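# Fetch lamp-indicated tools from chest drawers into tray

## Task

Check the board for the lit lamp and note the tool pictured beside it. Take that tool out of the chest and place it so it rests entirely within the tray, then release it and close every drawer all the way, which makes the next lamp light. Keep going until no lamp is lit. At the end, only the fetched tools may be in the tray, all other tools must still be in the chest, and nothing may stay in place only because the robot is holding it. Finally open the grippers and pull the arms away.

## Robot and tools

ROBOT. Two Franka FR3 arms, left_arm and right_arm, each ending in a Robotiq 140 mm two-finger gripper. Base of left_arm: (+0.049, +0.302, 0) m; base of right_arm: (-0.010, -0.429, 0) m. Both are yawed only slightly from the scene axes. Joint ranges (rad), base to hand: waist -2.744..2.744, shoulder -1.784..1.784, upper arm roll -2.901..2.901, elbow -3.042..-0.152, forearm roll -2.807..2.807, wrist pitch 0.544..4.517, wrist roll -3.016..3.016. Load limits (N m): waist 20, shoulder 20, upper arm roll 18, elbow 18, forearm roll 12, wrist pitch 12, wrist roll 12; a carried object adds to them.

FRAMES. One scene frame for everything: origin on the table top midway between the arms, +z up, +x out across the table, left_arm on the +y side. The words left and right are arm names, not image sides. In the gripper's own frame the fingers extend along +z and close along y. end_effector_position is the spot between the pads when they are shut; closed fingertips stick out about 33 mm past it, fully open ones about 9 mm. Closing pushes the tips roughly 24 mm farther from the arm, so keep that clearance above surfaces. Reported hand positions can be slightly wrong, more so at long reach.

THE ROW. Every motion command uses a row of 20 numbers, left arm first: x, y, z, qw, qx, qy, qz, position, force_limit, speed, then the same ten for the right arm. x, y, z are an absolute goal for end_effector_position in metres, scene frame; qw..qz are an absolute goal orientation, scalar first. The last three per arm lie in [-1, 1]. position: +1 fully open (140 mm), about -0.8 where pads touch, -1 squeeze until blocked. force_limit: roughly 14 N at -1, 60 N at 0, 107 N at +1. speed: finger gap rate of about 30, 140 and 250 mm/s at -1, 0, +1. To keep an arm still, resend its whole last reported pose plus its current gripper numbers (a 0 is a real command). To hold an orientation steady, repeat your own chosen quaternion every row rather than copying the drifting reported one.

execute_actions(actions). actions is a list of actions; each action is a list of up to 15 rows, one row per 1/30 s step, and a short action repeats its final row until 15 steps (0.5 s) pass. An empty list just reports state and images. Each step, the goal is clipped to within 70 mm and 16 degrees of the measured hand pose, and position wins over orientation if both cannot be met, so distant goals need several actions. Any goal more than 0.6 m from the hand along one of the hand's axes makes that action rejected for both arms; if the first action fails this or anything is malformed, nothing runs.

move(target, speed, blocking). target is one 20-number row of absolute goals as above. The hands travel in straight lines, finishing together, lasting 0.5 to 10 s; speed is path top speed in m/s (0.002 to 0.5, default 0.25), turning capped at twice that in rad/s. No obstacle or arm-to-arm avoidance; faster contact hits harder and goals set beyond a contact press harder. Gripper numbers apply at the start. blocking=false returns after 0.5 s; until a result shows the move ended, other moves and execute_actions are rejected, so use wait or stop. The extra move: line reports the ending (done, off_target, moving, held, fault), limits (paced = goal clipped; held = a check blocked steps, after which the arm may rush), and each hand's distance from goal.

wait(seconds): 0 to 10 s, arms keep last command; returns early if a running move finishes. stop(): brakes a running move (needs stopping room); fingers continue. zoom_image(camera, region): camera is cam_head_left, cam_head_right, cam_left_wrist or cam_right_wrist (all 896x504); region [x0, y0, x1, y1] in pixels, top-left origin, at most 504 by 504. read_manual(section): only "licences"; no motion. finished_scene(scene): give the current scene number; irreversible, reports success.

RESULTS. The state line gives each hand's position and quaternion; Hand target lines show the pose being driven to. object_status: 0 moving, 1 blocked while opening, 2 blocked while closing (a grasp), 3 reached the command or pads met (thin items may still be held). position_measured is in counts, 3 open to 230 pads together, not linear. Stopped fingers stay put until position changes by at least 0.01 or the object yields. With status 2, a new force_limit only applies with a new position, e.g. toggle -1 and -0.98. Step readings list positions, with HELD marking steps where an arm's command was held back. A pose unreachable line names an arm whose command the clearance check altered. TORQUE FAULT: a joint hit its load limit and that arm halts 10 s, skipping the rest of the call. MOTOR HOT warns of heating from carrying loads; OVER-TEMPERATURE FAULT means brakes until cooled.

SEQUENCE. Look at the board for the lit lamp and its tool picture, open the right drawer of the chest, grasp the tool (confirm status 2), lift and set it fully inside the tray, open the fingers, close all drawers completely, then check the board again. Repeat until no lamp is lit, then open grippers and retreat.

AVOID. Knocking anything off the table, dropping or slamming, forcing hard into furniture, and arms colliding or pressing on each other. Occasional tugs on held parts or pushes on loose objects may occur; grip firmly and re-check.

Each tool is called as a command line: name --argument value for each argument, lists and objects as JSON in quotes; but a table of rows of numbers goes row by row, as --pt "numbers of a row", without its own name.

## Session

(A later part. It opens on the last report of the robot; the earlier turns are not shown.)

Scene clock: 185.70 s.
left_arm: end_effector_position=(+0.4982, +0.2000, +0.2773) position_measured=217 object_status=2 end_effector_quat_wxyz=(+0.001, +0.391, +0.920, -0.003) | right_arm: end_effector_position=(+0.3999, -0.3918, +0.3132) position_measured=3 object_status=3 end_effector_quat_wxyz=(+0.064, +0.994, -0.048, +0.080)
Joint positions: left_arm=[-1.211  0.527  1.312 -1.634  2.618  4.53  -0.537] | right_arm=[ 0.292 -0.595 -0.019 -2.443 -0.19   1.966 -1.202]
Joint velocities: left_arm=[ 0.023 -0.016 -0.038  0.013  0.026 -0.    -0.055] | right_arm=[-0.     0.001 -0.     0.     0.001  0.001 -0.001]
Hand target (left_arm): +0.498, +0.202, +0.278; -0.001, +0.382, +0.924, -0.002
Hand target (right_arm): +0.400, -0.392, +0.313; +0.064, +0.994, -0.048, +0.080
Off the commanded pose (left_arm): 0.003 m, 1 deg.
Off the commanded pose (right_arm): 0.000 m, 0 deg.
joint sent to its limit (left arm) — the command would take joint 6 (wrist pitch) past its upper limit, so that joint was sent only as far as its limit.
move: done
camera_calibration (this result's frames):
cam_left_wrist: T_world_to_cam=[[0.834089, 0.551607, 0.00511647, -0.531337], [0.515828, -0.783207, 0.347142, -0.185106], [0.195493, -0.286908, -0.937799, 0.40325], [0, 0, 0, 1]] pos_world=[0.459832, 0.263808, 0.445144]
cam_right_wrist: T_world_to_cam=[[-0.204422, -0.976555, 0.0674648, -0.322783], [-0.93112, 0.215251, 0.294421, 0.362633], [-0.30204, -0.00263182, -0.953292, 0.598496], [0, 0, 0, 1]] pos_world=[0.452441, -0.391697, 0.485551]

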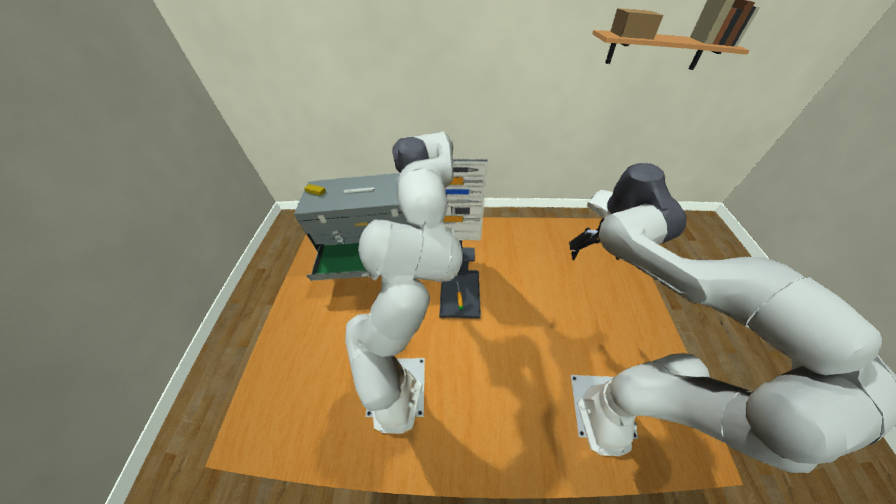

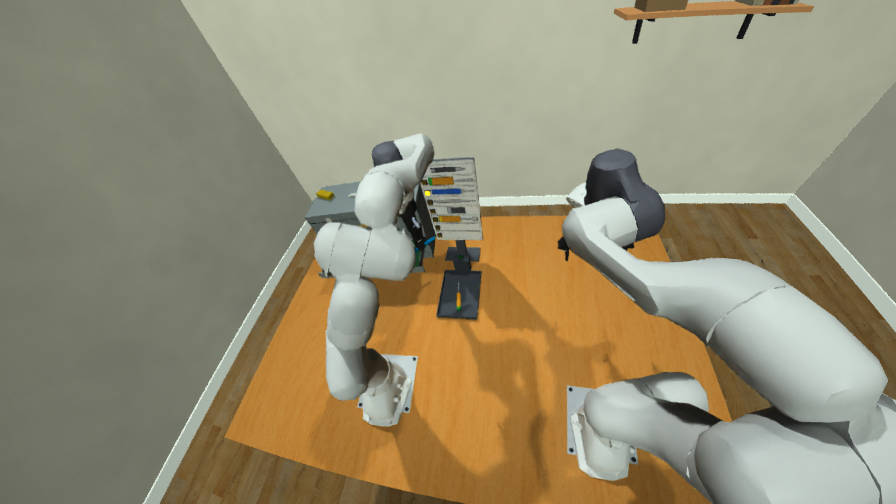

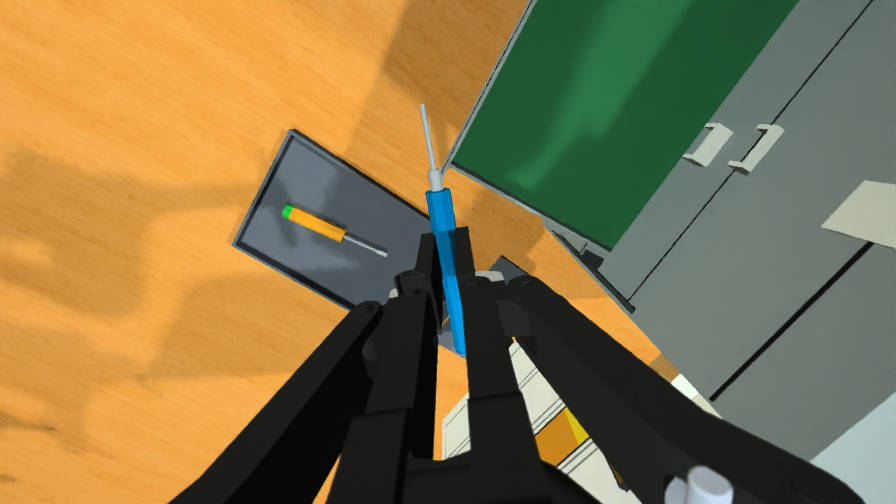

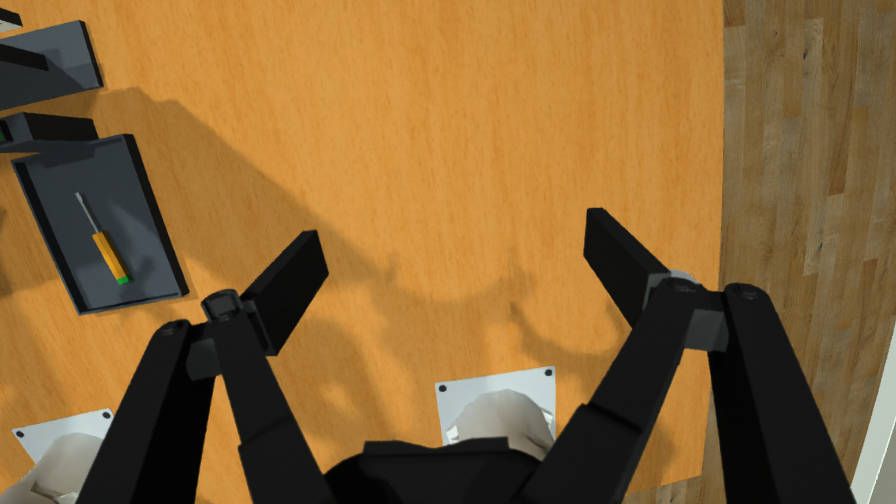

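move --target '[0.41,0.045,0.2,0,0,1,0,-1,0,0,0.3999,-0.3918,0.3132,0.064,0.994,-0.048,0.080,1,0,0]' --speed 0.15

move --target '[0.41,0.045,0.065,0,0,1,0,-1,0,0,0.3999,-0.3918,0.3132,0.064,0.994,-0.048,0.080,1,0,0]' --speed 0.08

move --target '[0.41,0.045,0.065,0,0,1,0,-0.3,0,0,0.3999,-0.3918,0.3132,0.064,0.994,-0.048,0.080,1,0,0]' --speed 0.08

move --target '[0.41,0.045,0.25,0,0,1,0,-0.3,0,0,0.3999,-0.3918,0.3132,0.064,0.994,-0.048,0.080,1,0,0]' --speed 0.1

Scene clock: 189.40 s.
left_arm: end_effector_position=(+0.4085, +0.0464, +0.1993) position_measured=217 object_status=2 end_effector_quat_wxyz=(-0.000, +0.007, +1.000, +0.001) | right_arm: end_effector_position=(+0.3999, -0.3918, +0.3132) position_measured=3 object_status=3 end_effector_quat_wxyz=(+0.064, +0.994, -0.048, +0.080)
Joint positions: left_arm=[-1.749  0.881  1.621 -1.921  2.243  4.53  -1.368] | right_arm=[ 0.292 -0.595 -0.019 -2.443 -0.19   1.966 -1.202]
Joint velocities: left_arm=[-0.001 -0.    -0.004  0.002 -0.    -0.    -0.035] | right_arm=[ 0.     0.    -0.     0.    -0.001 -0.001 -0.001]
Hand target (left_arm): +0.408, +0.046, +0.200; -0.002, -0.000, +1.000, -0.000
Hand target (right_arm): +0.400, -0.392, +0.313; +0.064, +0.994, -0.048, +0.080
Off the commanded pose (left_arm): 0.002 m, 1 deg.
Off the commanded pose (right_arm): 0.000 m, 0 deg.
joint sent to its limit (left arm) — the command would take joint 6 (wrist pitch) past its upper limit, so that joint was sent only as far as its limit.
move: done
camera_calibration (this result's frames):
cam_left_wrist: T_world_to_cam=[[0.19569, 0.980613, 0.0101939, -0.131466], [0.921173, -0.187374, 0.341074, -0.424074], [0.336372, -0.0573546, -0.939981, 0.235855], [0, 0, 0, 1]] pos_world=[0.337037, 0.0629844, 0.36768]
cam_right_wrist: T_world_to_cam=[[-0.204422, -0.976555, 0.0674648, -0.322783], [-0.93112, 0.215251, 0.294421, 0.362633], [-0.30204, -0.00263179, -0.953292, 0.598496], [0, 0, 0, 1]] pos_world=[0.452441, -0.391697, 0.485551]

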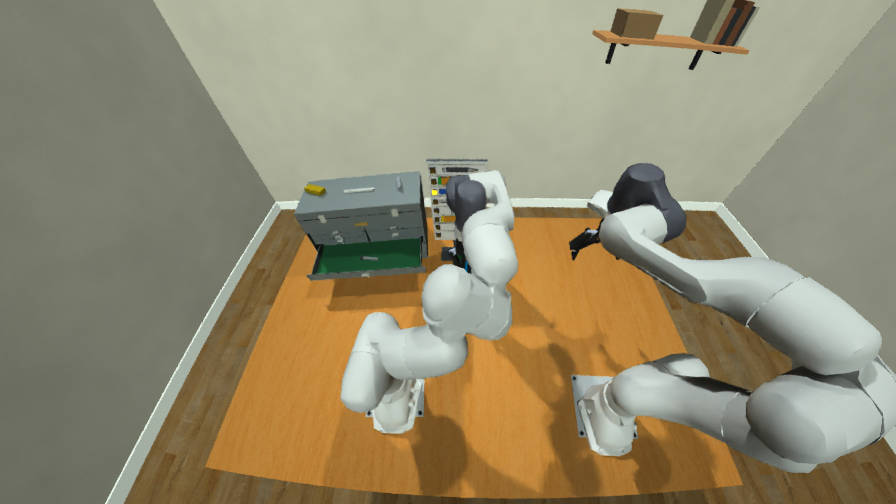

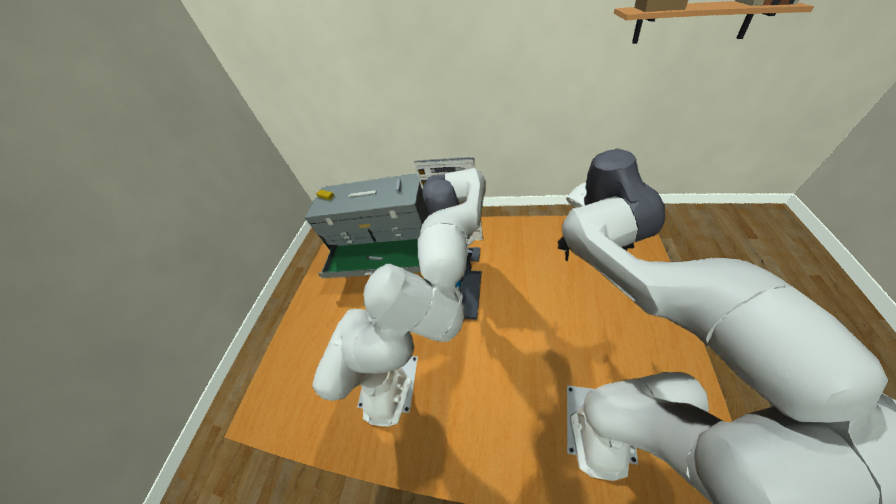

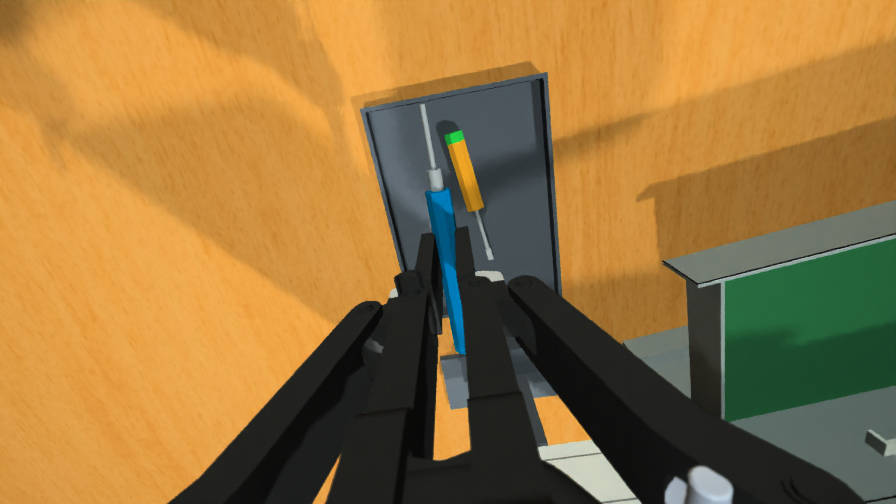

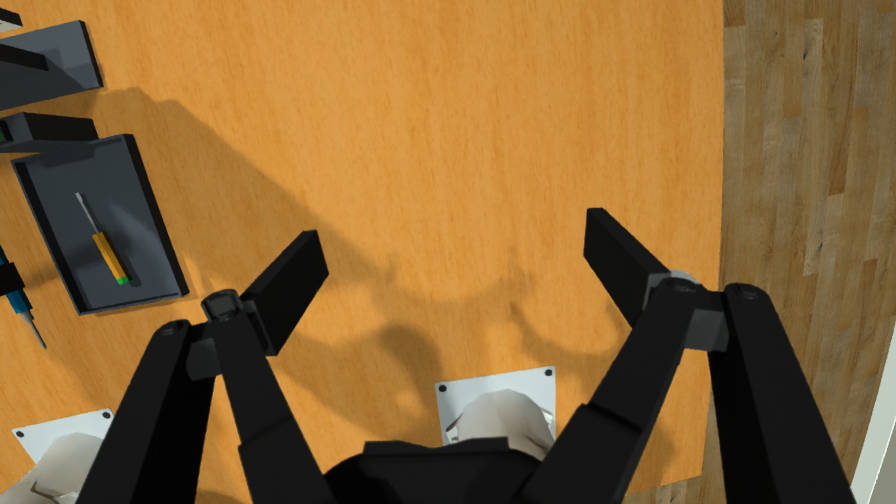

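Scene clock: 191.57 s.
left_arm: end_effector_position=(+0.4088, +0.0437, +0.0664) position_measured=217 object_status=2 end_effector_quat_wxyz=(-0.001, -0.002, +1.000, +0.002) | right_arm: end_effector_position=(+0.3999, -0.3918, +0.3132) position_measured=3 object_status=3 end_effector_quat_wxyz=(+0.064, +0.994, -0.048, +0.080)
Joint positions: left_arm=[-1.663  0.937  1.374 -2.055  2.093  4.285 -1.301] | right_arm=[ 0.292 -0.595 -0.019 -2.443 -0.19   1.966 -1.202]
Joint velocities: left_arm=[ 0.002  0.    -0.003  0.    -0.    -0.013  0.009] | right_arm=[-0.001  0.     0.    -0.     0.     0.001  0.001]
Hand target (left_arm): +0.410, +0.043, +0.066; +0.001, +0.000, +1.000, -0.000
Hand target (right_arm): +0.400, -0.392, +0.313; +0.064, +0.994, -0.048, +0.080
Off the commanded pose (left_arm): 0.002 m, 0 deg.
Off the commanded pose (right_arm): 0.000 m, 0 deg.
move: done
camera_calibration (this result's frames):
cam_left_wrist: T_world_to_cam=[[0.178226, 0.983913, 0.0122426, -0.120721], [0.92463, -0.171718, 0.339959, -0.381541], [0.336593, -0.0492698, -0.940361, 0.110172], [0, 0, 0, 1]] pos_world=[0.337217, 0.0586901, 0.234788]
cam_right_wrist: T_world_to_cam=[[-0.204422, -0.976555, 0.0674648, -0.322783], [-0.93112, 0.21525, 0.294421, 0.362633], [-0.30204, -0.00263186, -0.953292, 0.598496], [0, 0, 0, 1]] pos_world=[0.452441, -0.391697, 0.485551]

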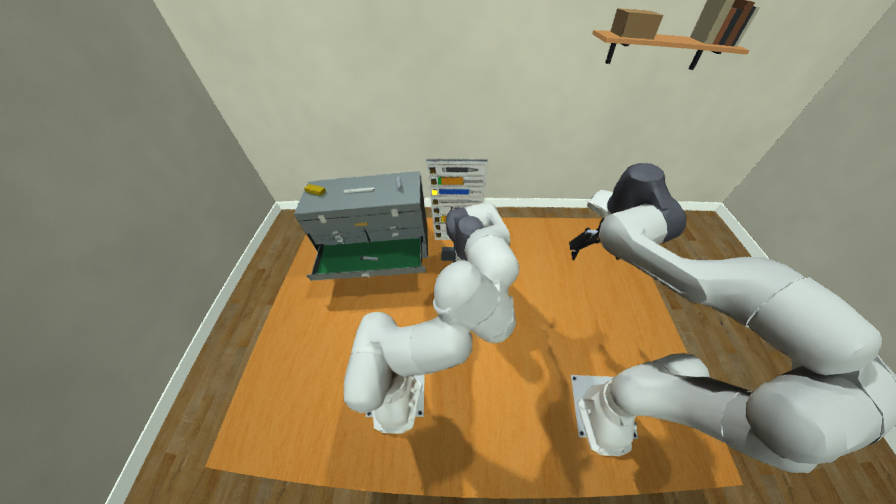

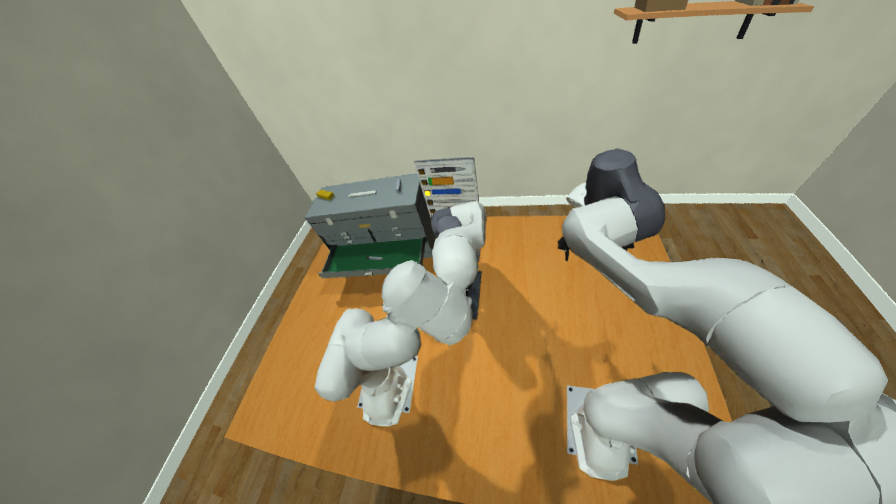

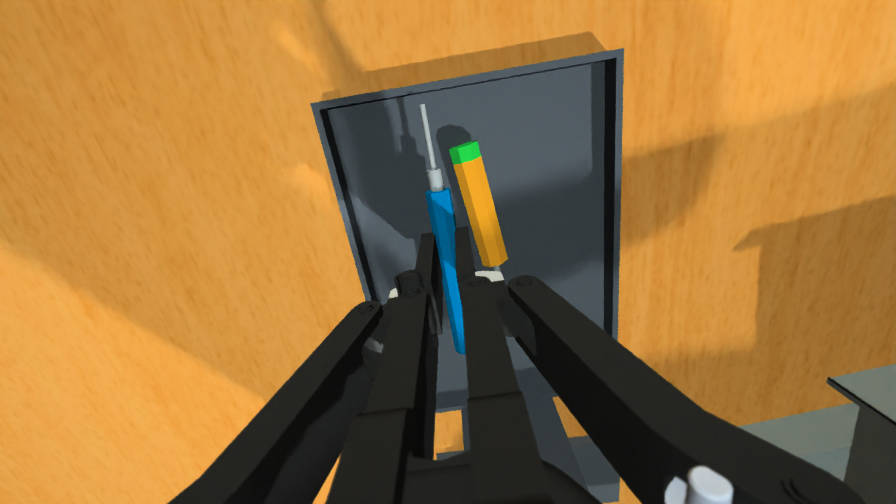

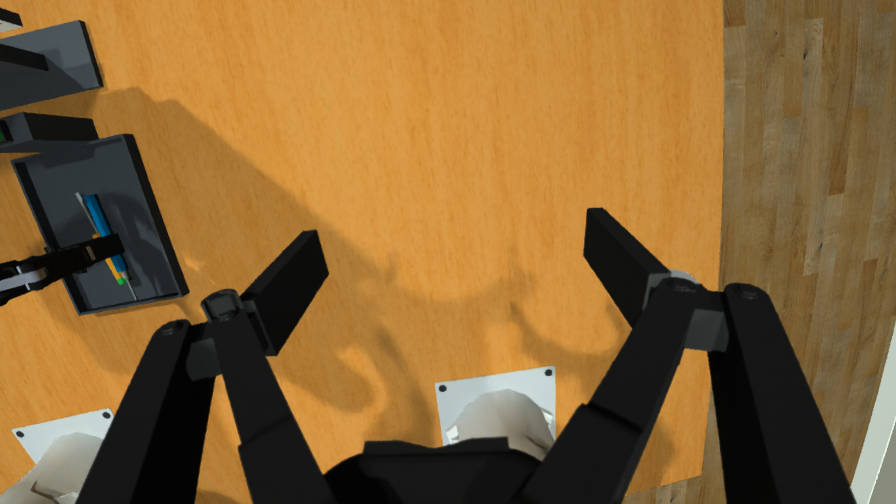

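Scene clock: 192.27 s.
left_arm: end_effector_position=(+0.4095, +0.0450, +0.0658) position_measured=167 object_status=3 end_effector_quat_wxyz=(-0.000, -0.002, +1.000, +0.002) | right_arm: end_effector_position=(+0.3999, -0.3918, +0.3132) position_measured=3 object_status=3 end_effector_quat_wxyz=(+0.064, +0.994, -0.048, +0.080)
Joint positions: left_arm=[-1.66   0.936  1.373 -2.057  2.093  4.282 -1.297] | right_arm=[ 0.292 -0.595 -0.019 -2.443 -0.19   1.966 -1.202]
Joint velocities: left_arm=[ 0.001 -0.001 -0.001 -0.001  0.    -0.003  0.005] | right_arm=[ 0.001  0.001  0.002 -0.     0.     0.001  0.   ]
Hand target (left_arm): +0.410, +0.045, +0.065; +0.000, +0.000, +1.000, -0.000
Hand target (right_arm): +0.400, -0.392, +0.313; +0.064, +0.994, -0.048, +0.080
Off the commanded pose (left_arm): 0.001 m, 0 deg.
Off the commanded pose (right_arm): 0.000 m, 0 deg.
move: done
camera_calibration (this result's frames):
cam_left_wrist: T_world_to_cam=[[0.178313, 0.9839, 0.0120305, -0.12214], [0.924369, -0.17169, 0.340682, -0.381737], [0.337263, -0.0496275, -0.940102, 0.109219], [0, 0, 0, 1]] pos_world=[0.337809, 0.0600535, 0.234197]
cam_right_wrist: T_world_to_cam=[[-0.204422, -0.976555, 0.0674648, -0.322783], [-0.93112, 0.215251, 0.294421, 0.362633], [-0.30204, -0.00263175, -0.953292, 0.598496], [0, 0, 0, 1]] pos_world=[0.452441, -0.391697, 0.485551]

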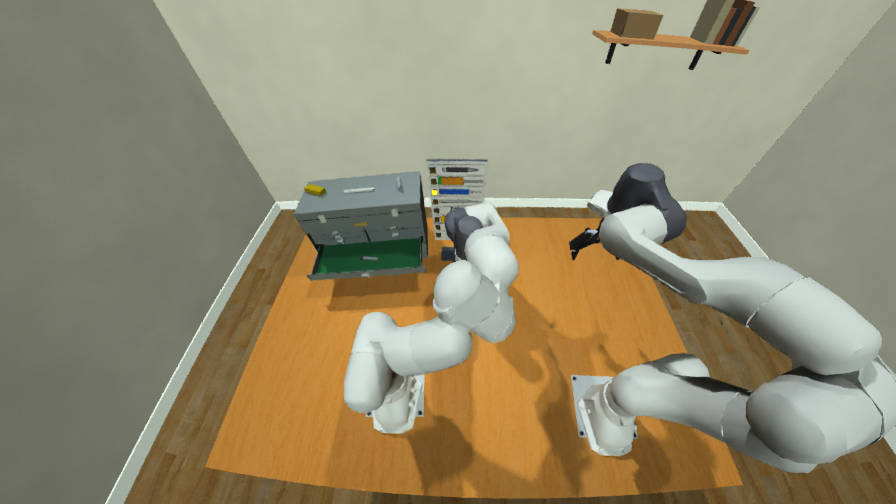

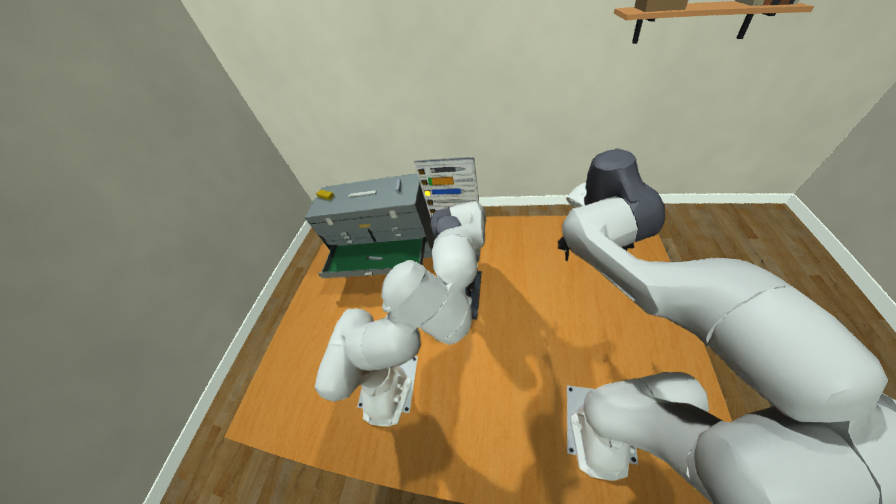

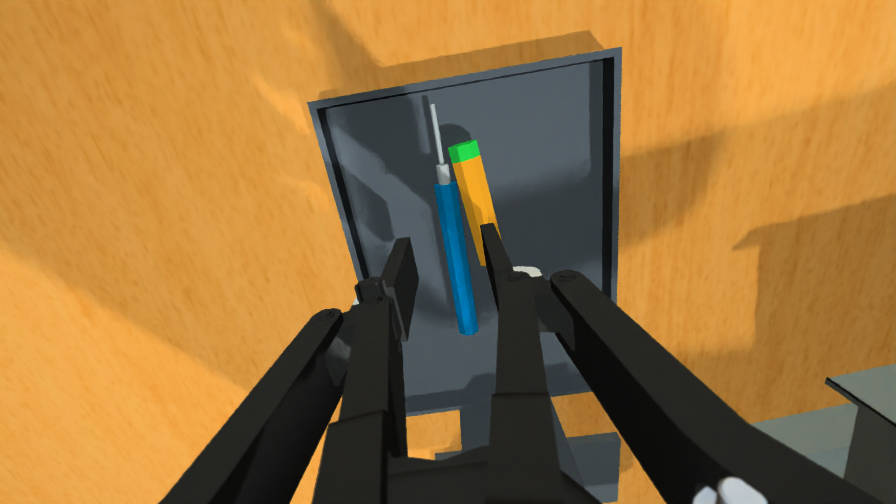

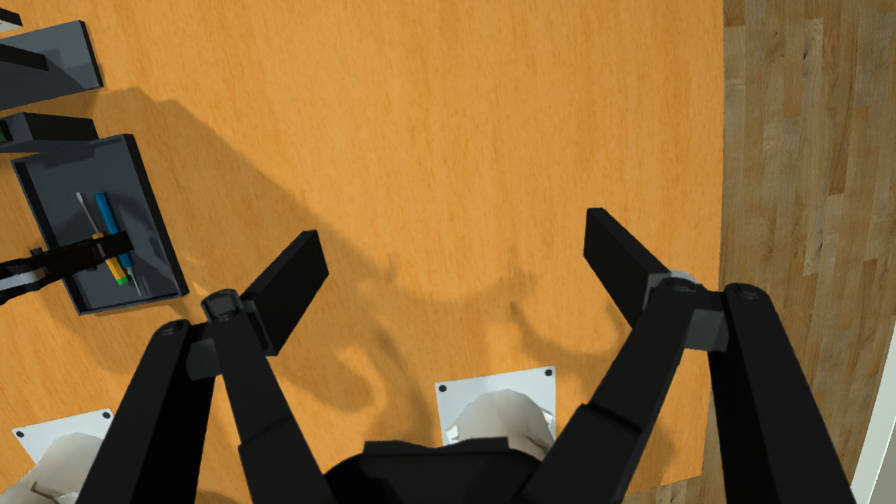

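Scene clock: 194.87 s.
left_arm: end_effector_position=(+0.4104, +0.0470, +0.2486) position_measured=167 object_status=3 end_effector_quat_wxyz=(+0.001, +0.007, +1.000, +0.000) | right_arm: end_effector_position=(+0.3999, -0.3918, +0.3132) position_measured=3 object_status=3 end_effector_quat_wxyz=(+0.064, +0.994, -0.048, +0.080)
Joint positions: left_arm=[-1.75   0.698  1.567 -1.805  2.43   4.53  -1.524] | right_arm=[ 0.292 -0.595 -0.019 -2.443 -0.19   1.966 -1.202]
Joint velocities: left_arm=[ 0.004 -0.004 -0.007  0.002  0.007  0.    -0.036] | right_arm=[ 0.     0.     0.001  0.001 -0.001  0.001 -0.001]
Hand target (left_arm): +0.410, +0.048, +0.249; -0.001, -0.000, +1.000, +0.002
Hand target (right_arm): +0.400, -0.392, +0.313; +0.064, +0.994, -0.048, +0.080
Off the commanded pose (left_arm): 0.002 m, 1 deg.
Off the commanded pose (right_arm): 0.000 m, 0 deg.
joint sent to its limit (left arm) — the command would take joint 6 (wrist pitch) past its upper limit, so that joint was sent only as far as its limit.
move: done
camera_calibration (this result's frames):
cam_left_wrist: T_world_to_cam=[[0.195774, 0.980597, 0.0100491, -0.132952], [0.920329, -0.187261, 0.343407, -0.442764], [0.338626, -0.0579818, -0.939133, 0.2804], [0, 0, 0, 1]] pos_world=[0.338567, 0.0637183, 0.416717]
cam_right_wrist: T_world_to_cam=[[-0.204422, -0.976555, 0.0674649, -0.322783], [-0.93112, 0.215251, 0.294421, 0.362633], [-0.30204, -0.00263186, -0.953292, 0.598496], [0, 0, 0, 1]] pos_world=[0.452441, -0.391697, 0.485551]

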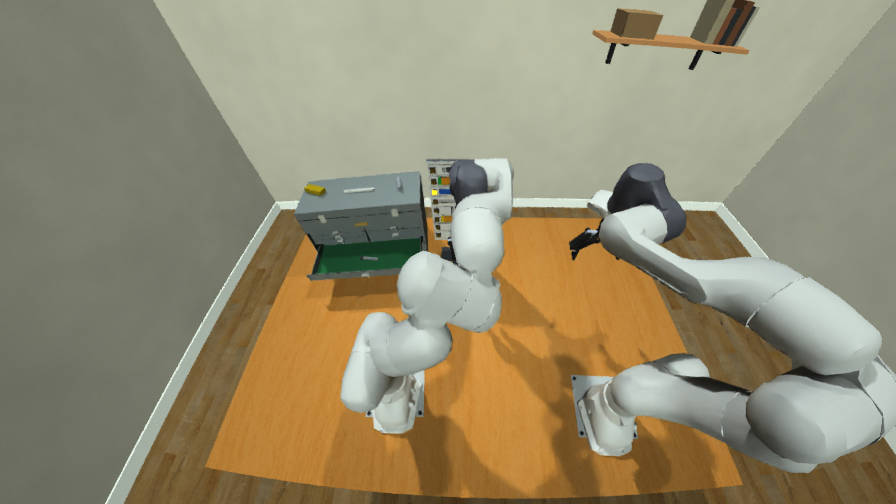

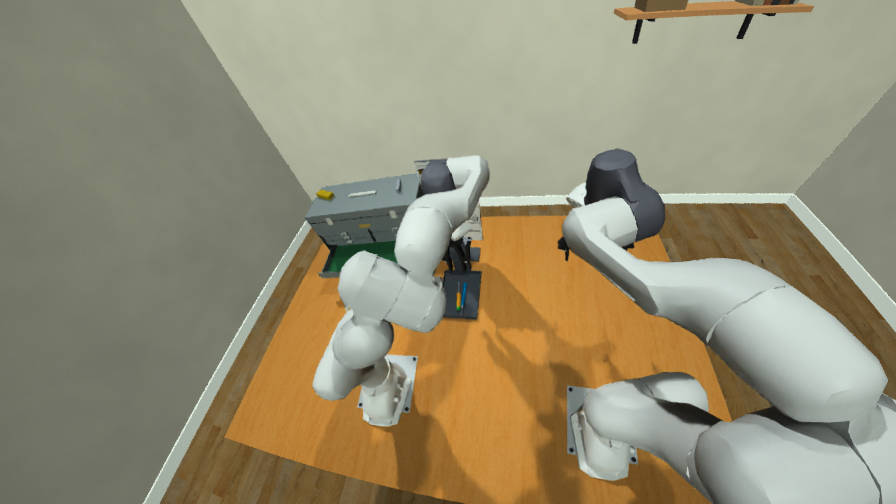

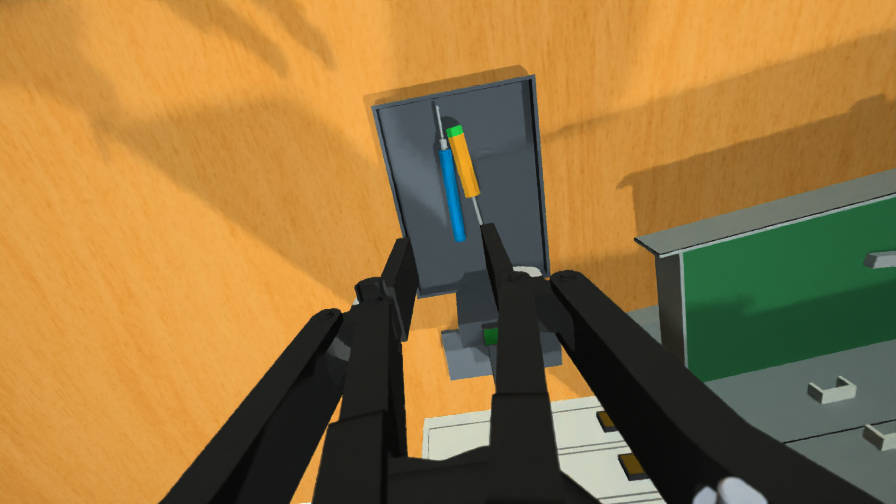

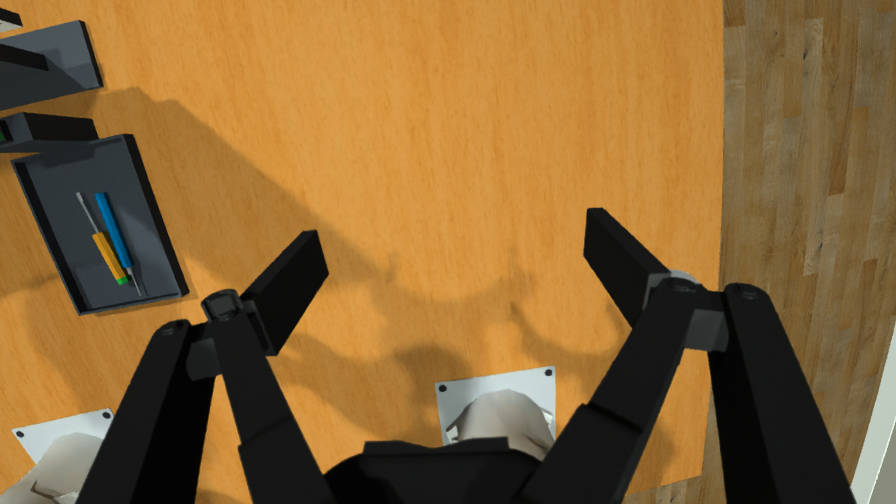

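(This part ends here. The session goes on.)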